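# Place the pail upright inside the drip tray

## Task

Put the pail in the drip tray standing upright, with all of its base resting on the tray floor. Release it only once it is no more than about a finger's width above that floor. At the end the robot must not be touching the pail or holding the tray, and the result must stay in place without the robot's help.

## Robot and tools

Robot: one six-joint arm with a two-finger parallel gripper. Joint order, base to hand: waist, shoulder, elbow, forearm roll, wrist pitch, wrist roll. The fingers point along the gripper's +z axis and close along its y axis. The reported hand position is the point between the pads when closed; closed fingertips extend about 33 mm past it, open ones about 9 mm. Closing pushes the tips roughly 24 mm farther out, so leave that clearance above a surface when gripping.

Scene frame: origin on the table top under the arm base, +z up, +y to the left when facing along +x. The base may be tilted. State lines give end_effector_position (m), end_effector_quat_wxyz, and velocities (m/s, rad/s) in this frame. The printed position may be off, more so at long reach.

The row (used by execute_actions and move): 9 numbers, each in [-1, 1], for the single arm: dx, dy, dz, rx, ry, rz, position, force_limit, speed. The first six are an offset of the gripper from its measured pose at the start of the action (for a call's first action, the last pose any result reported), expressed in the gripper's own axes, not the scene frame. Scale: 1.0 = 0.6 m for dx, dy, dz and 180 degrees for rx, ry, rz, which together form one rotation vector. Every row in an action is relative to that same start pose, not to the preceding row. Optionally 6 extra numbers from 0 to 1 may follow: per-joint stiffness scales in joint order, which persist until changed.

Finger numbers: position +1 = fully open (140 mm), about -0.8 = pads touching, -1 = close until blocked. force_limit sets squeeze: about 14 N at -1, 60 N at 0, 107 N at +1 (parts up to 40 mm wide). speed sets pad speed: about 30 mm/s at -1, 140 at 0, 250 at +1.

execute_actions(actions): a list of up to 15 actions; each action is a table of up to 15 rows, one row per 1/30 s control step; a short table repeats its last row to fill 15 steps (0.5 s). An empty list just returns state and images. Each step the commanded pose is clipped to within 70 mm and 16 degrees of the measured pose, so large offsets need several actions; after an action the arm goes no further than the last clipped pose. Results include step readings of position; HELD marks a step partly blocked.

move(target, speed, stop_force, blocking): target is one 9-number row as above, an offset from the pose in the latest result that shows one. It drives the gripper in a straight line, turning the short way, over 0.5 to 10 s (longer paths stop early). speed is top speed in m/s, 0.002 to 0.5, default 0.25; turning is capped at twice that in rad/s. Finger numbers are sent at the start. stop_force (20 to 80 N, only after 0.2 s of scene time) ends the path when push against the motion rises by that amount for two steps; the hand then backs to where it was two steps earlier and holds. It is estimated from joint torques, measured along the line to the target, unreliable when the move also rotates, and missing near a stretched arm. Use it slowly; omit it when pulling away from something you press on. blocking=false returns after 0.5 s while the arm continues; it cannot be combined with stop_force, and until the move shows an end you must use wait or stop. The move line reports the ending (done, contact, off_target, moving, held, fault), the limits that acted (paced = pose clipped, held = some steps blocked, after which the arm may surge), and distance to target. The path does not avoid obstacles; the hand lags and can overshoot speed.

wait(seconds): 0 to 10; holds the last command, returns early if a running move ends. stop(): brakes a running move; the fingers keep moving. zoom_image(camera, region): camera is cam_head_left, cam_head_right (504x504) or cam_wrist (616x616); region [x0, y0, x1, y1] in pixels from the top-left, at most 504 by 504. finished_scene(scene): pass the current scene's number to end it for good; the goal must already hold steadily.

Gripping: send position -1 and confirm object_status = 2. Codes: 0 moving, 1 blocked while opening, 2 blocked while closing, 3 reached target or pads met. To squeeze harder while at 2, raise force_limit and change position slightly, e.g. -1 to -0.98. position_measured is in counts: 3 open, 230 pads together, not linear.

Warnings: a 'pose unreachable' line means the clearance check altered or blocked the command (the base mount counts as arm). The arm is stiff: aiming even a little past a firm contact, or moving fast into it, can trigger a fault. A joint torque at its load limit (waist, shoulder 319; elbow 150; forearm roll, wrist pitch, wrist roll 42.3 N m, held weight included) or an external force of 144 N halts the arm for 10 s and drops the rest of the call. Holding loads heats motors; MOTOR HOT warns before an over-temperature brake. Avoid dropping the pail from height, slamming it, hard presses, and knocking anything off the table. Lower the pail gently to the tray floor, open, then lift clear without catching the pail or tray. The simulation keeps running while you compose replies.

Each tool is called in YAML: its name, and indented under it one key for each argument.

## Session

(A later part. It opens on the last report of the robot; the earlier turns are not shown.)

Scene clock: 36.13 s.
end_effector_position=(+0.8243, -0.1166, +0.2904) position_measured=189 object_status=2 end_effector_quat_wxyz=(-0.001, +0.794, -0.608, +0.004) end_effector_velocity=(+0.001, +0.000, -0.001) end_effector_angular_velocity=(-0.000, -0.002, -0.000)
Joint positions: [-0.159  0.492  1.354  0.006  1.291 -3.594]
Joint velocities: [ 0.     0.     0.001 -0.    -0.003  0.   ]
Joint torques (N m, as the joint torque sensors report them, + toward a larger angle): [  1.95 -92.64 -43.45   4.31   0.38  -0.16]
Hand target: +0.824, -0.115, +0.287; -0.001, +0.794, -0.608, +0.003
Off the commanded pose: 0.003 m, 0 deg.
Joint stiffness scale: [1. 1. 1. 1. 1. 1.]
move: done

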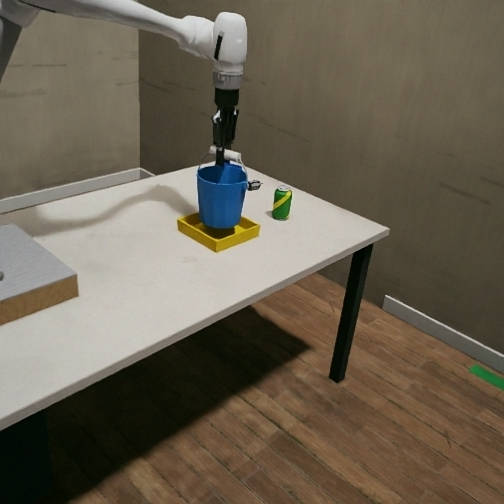

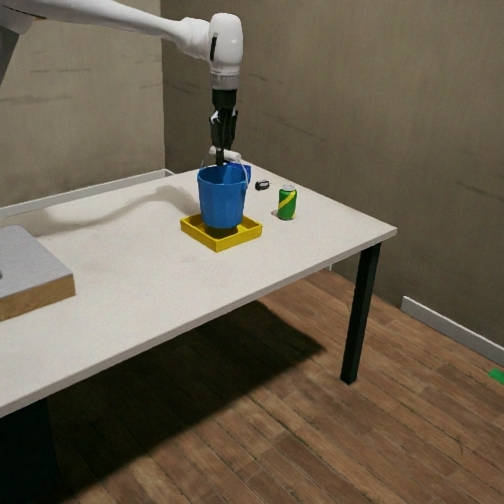

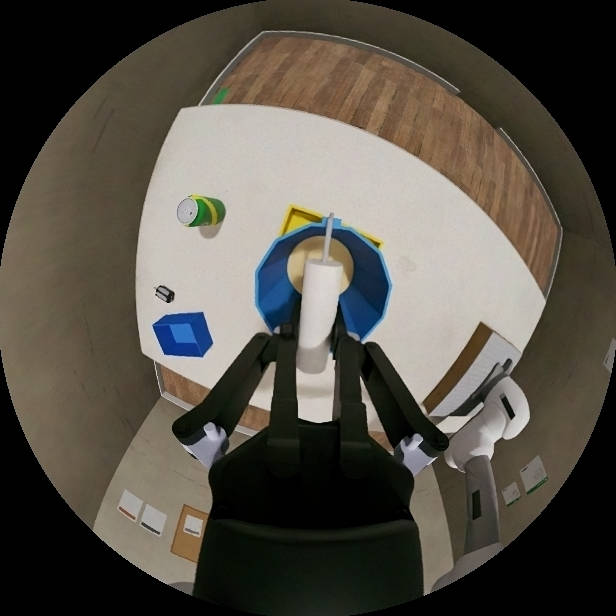

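move:
  target: [0, 0, 0.069, 0, 0, 0, -0.98, 1, -0.3]
  speed: 0.08

Scene clock: 38.30 s.
end_effector_position=(+0.8253, -0.1171, +0.2535) position_measured=189 object_status=2 end_effector_quat_wxyz=(-0.001, +0.794, -0.608, +0.005) end_effector_velocity=(+0.002, +0.001, +0.000) end_effector_angular_velocity=(-0.001, -0.004, +0.001)
Joint positions: [-0.159  0.51   1.395  0.006  1.23  -3.594]
Joint velocities: [ 0.001 -0.    -0.     0.    -0.004 -0.   ]
Joint torques (N m, as the joint torque sensors report them, + toward a larger angle): [  3.88 -95.92 -43.59   4.32   0.41   0.08]
Hand target: +0.825, -0.117, +0.249; -0.001, +0.794, -0.608, +0.003
Off the commanded pose: 0.005 m, 0 deg.
Joint stiffness scale: [1. 1. 1. 1. 1. 1.]
move: off_target

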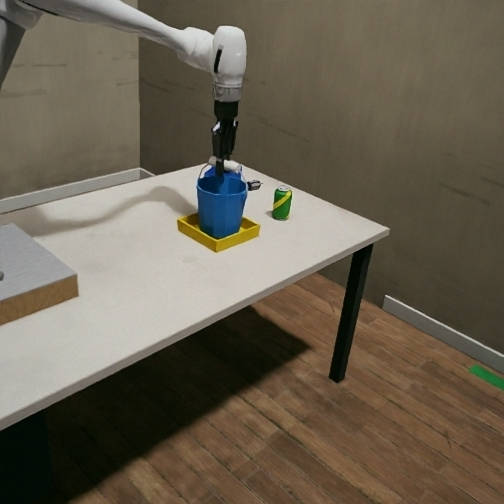

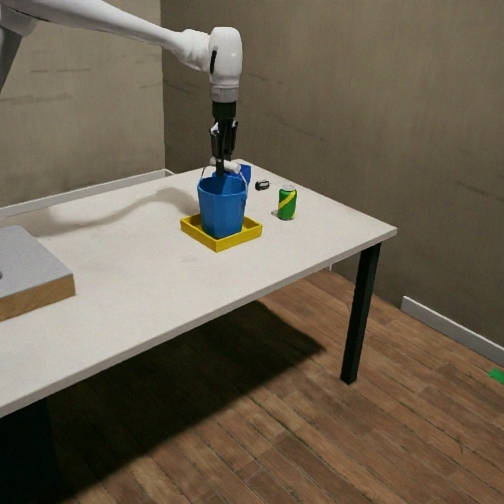

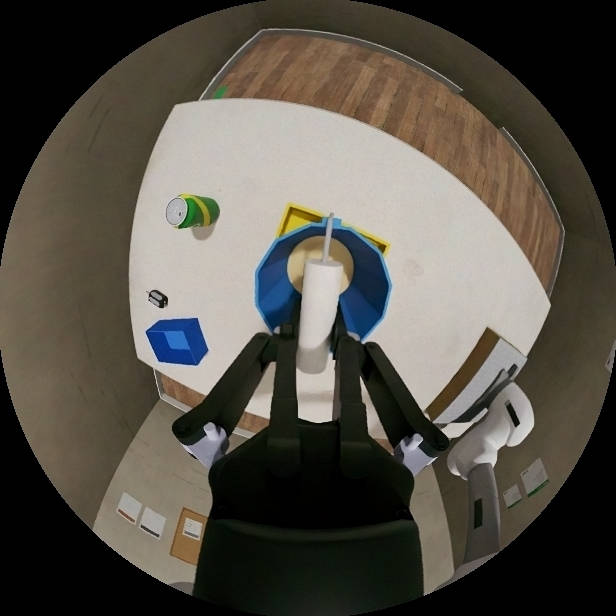

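The base is now inside the tray walls, about 1.5 cm above the floor. Next is a slow touch-down with a force stop.

move:
  target: [0, 0, 0.07, 0, 0, 0, -0.98, 1, -0.3]
  speed: 0.01
  stop_force: 20

Scene clock: 41.10 s.
end_effector_position=(+0.8271, -0.1176, +0.2377) position_measured=189 object_status=2 end_effector_quat_wxyz=(-0.003, +0.794, -0.608, +0.007) end_effector_velocity=(-0.000, -0.000, -0.000) end_effector_angular_velocity=(+0.000, -0.000, +0.000)
Joint positions: [-0.159  0.519  1.411  0.006  1.2   -3.594]
Joint velocities: [-0.    -0.     0.     0.    -0.    -0.001]
Joint torques (N m, as the joint torque sensors report them, + toward a larger angle): [  3.84 -78.85 -36.25   4.99  -1.79  -0.29]
Hand target: +0.827, -0.118, +0.238; -0.002, +0.794, -0.608, +0.007
Off the commanded pose: 0.026 m, 0 deg.
Joint stiffness scale: [1. 1. 1. 1. 1. 1.]
move: contact

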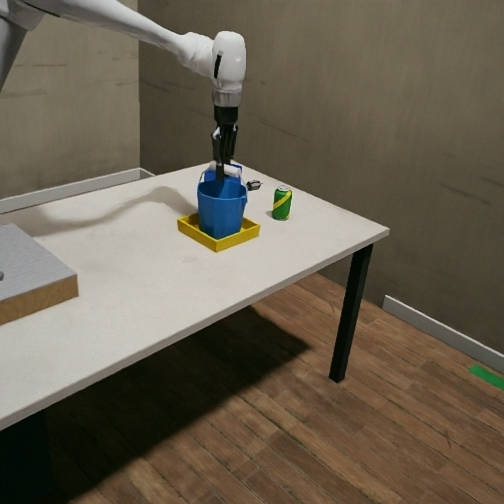

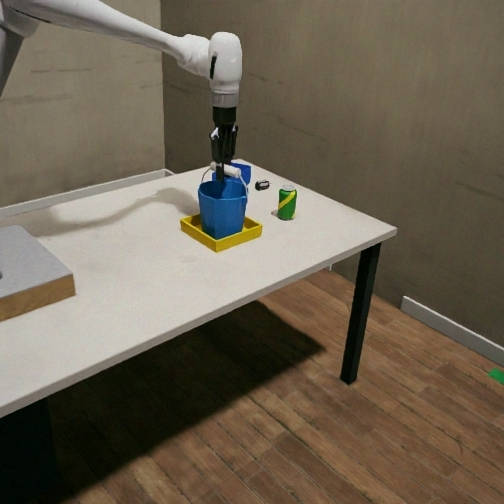

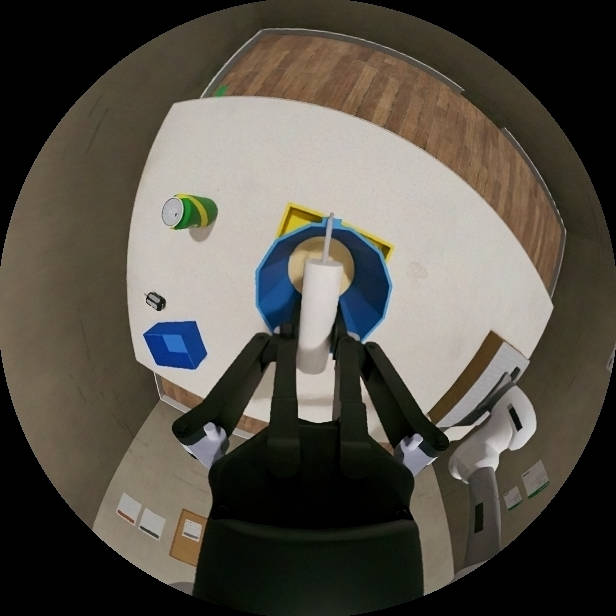

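Contact came at z≈0.238, the expected floor height. I'll release the handle now.

move:
  target: [0, 0, -0.004, 0, 0, 0, 0.3, 0, 0]
  speed: 0.05

Scene clock: 41.97 s.
end_effector_position=(+0.8271, -0.1176, +0.2377) position_measured=91 object_status=3 end_effector_quat_wxyz=(-0.003, +0.794, -0.608, +0.007) end_effector_velocity=(+0.000, +0.001, +0.000) end_effector_angular_velocity=(+0.000, +0.000, +0.002)
Joint positions: [-0.159  0.519  1.411  0.006  1.2   -3.594]
Joint velocities: [ 0.001 -0.    -0.    -0.     0.001 -0.   ]
Joint torques (N m, as the joint torque sensors report them, + toward a larger angle): [  3.31 -89.33 -39.83   4.33  -0.33   0.22]
Hand target: +0.827, -0.118, +0.240; -0.003, +0.794, -0.608, +0.007
Off the commanded pose: 0.002 m, 0 deg.
Joint stiffness scale: [1. 1. 1. 1. 1. 1.]
move: done

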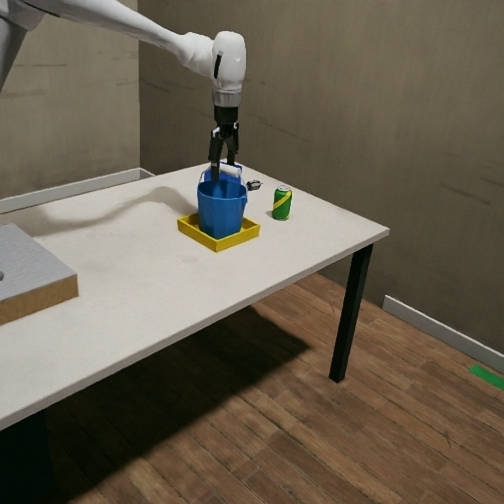

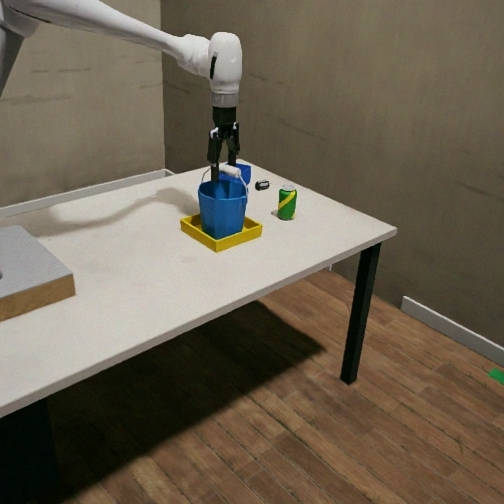

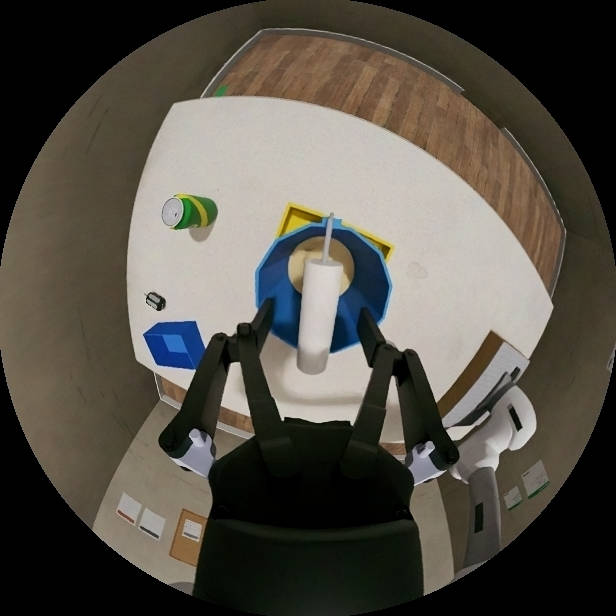

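The fingers are clear of the handle, so I'll retreat straight up.

move:
  target: [0, 0, -0.15, 0, 0, 0, 0.3, 0, 0]
  speed: 0.2

Scene clock: 42.93 s.
end_effector_position=(+0.8255, -0.1165, +0.3235) position_measured=91 object_status=3 end_effector_quat_wxyz=(-0.002, +0.794, -0.608, +0.006) end_effector_velocity=(-0.001, +0.001, +0.000) end_effector_angular_velocity=(+0.001, +0.005, +0.002)
Joint positions: [-0.159  0.477  1.315  0.006  1.339 -3.594]
Joint velocities: [ 0.001  0.    -0.001 -0.     0.005 -0.001]
Joint torques (N m, as the joint torque sensors report them, + toward a larger angle): [  5.16 -88.9  -41.18   4.58   0.03   0.02]
Hand target: +0.826, -0.117, +0.328; -0.003, +0.794, -0.608, +0.007
Off the commanded pose: 0.004 m, 0 deg.
Joint stiffness scale: [1. 1. 1. 1. 1. 1.]
move: off_target

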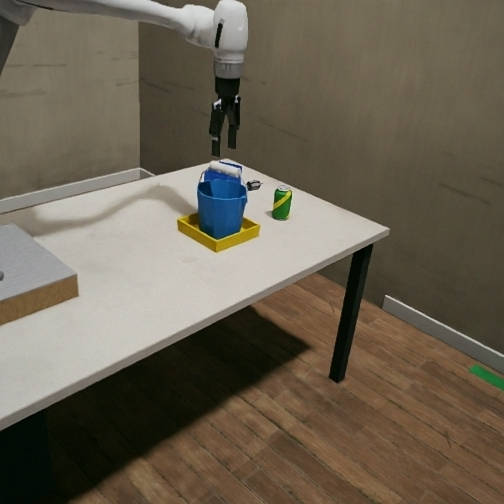

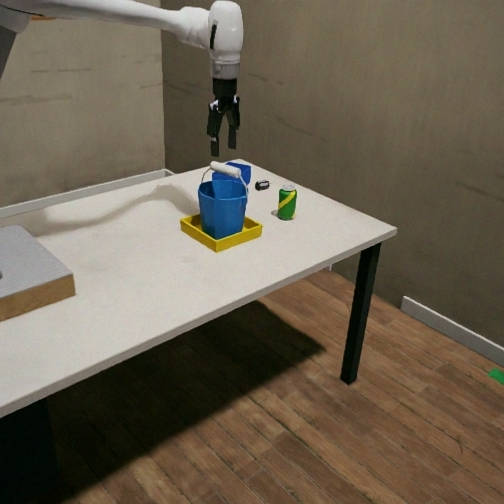

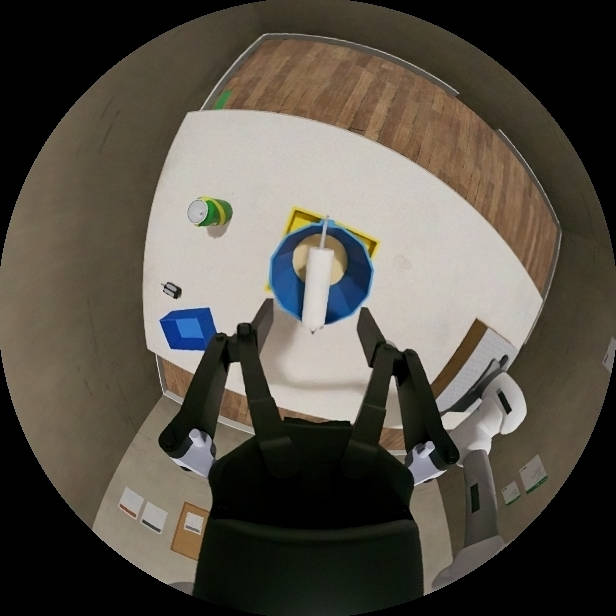

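zoom_image:
  camera: "cam_head_left"
  region: [165, 130, 285, 260]

zoom_image:
  camera: "cam_wrist"
  region: [240, 180, 410, 350]

Region (165, 130, 285, 260) of cam_head_left's 504x504 image, scaled by 3.877, with more detail than that image has; it fills the left 465 columns of this view, and the rest is white.

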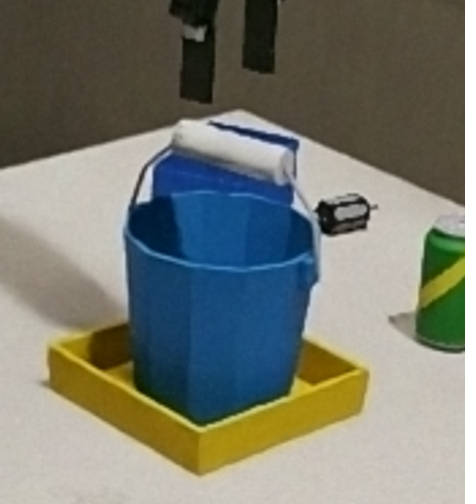

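Region (240, 180, 410, 350) of cam_wrist's 616x616 image, scaled by 2.965, with more detail than that image has.

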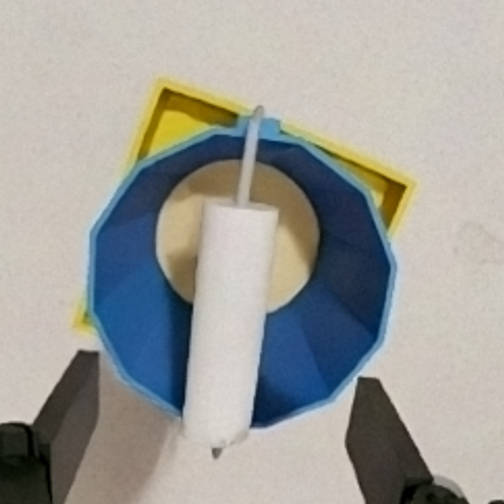

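The pail is standing upright inside the tray with gaps to the walls, and the gripper is clear of both. I'm ending scene 2.

finished_scene:
  scene: 2

The scene is finished: the task was done.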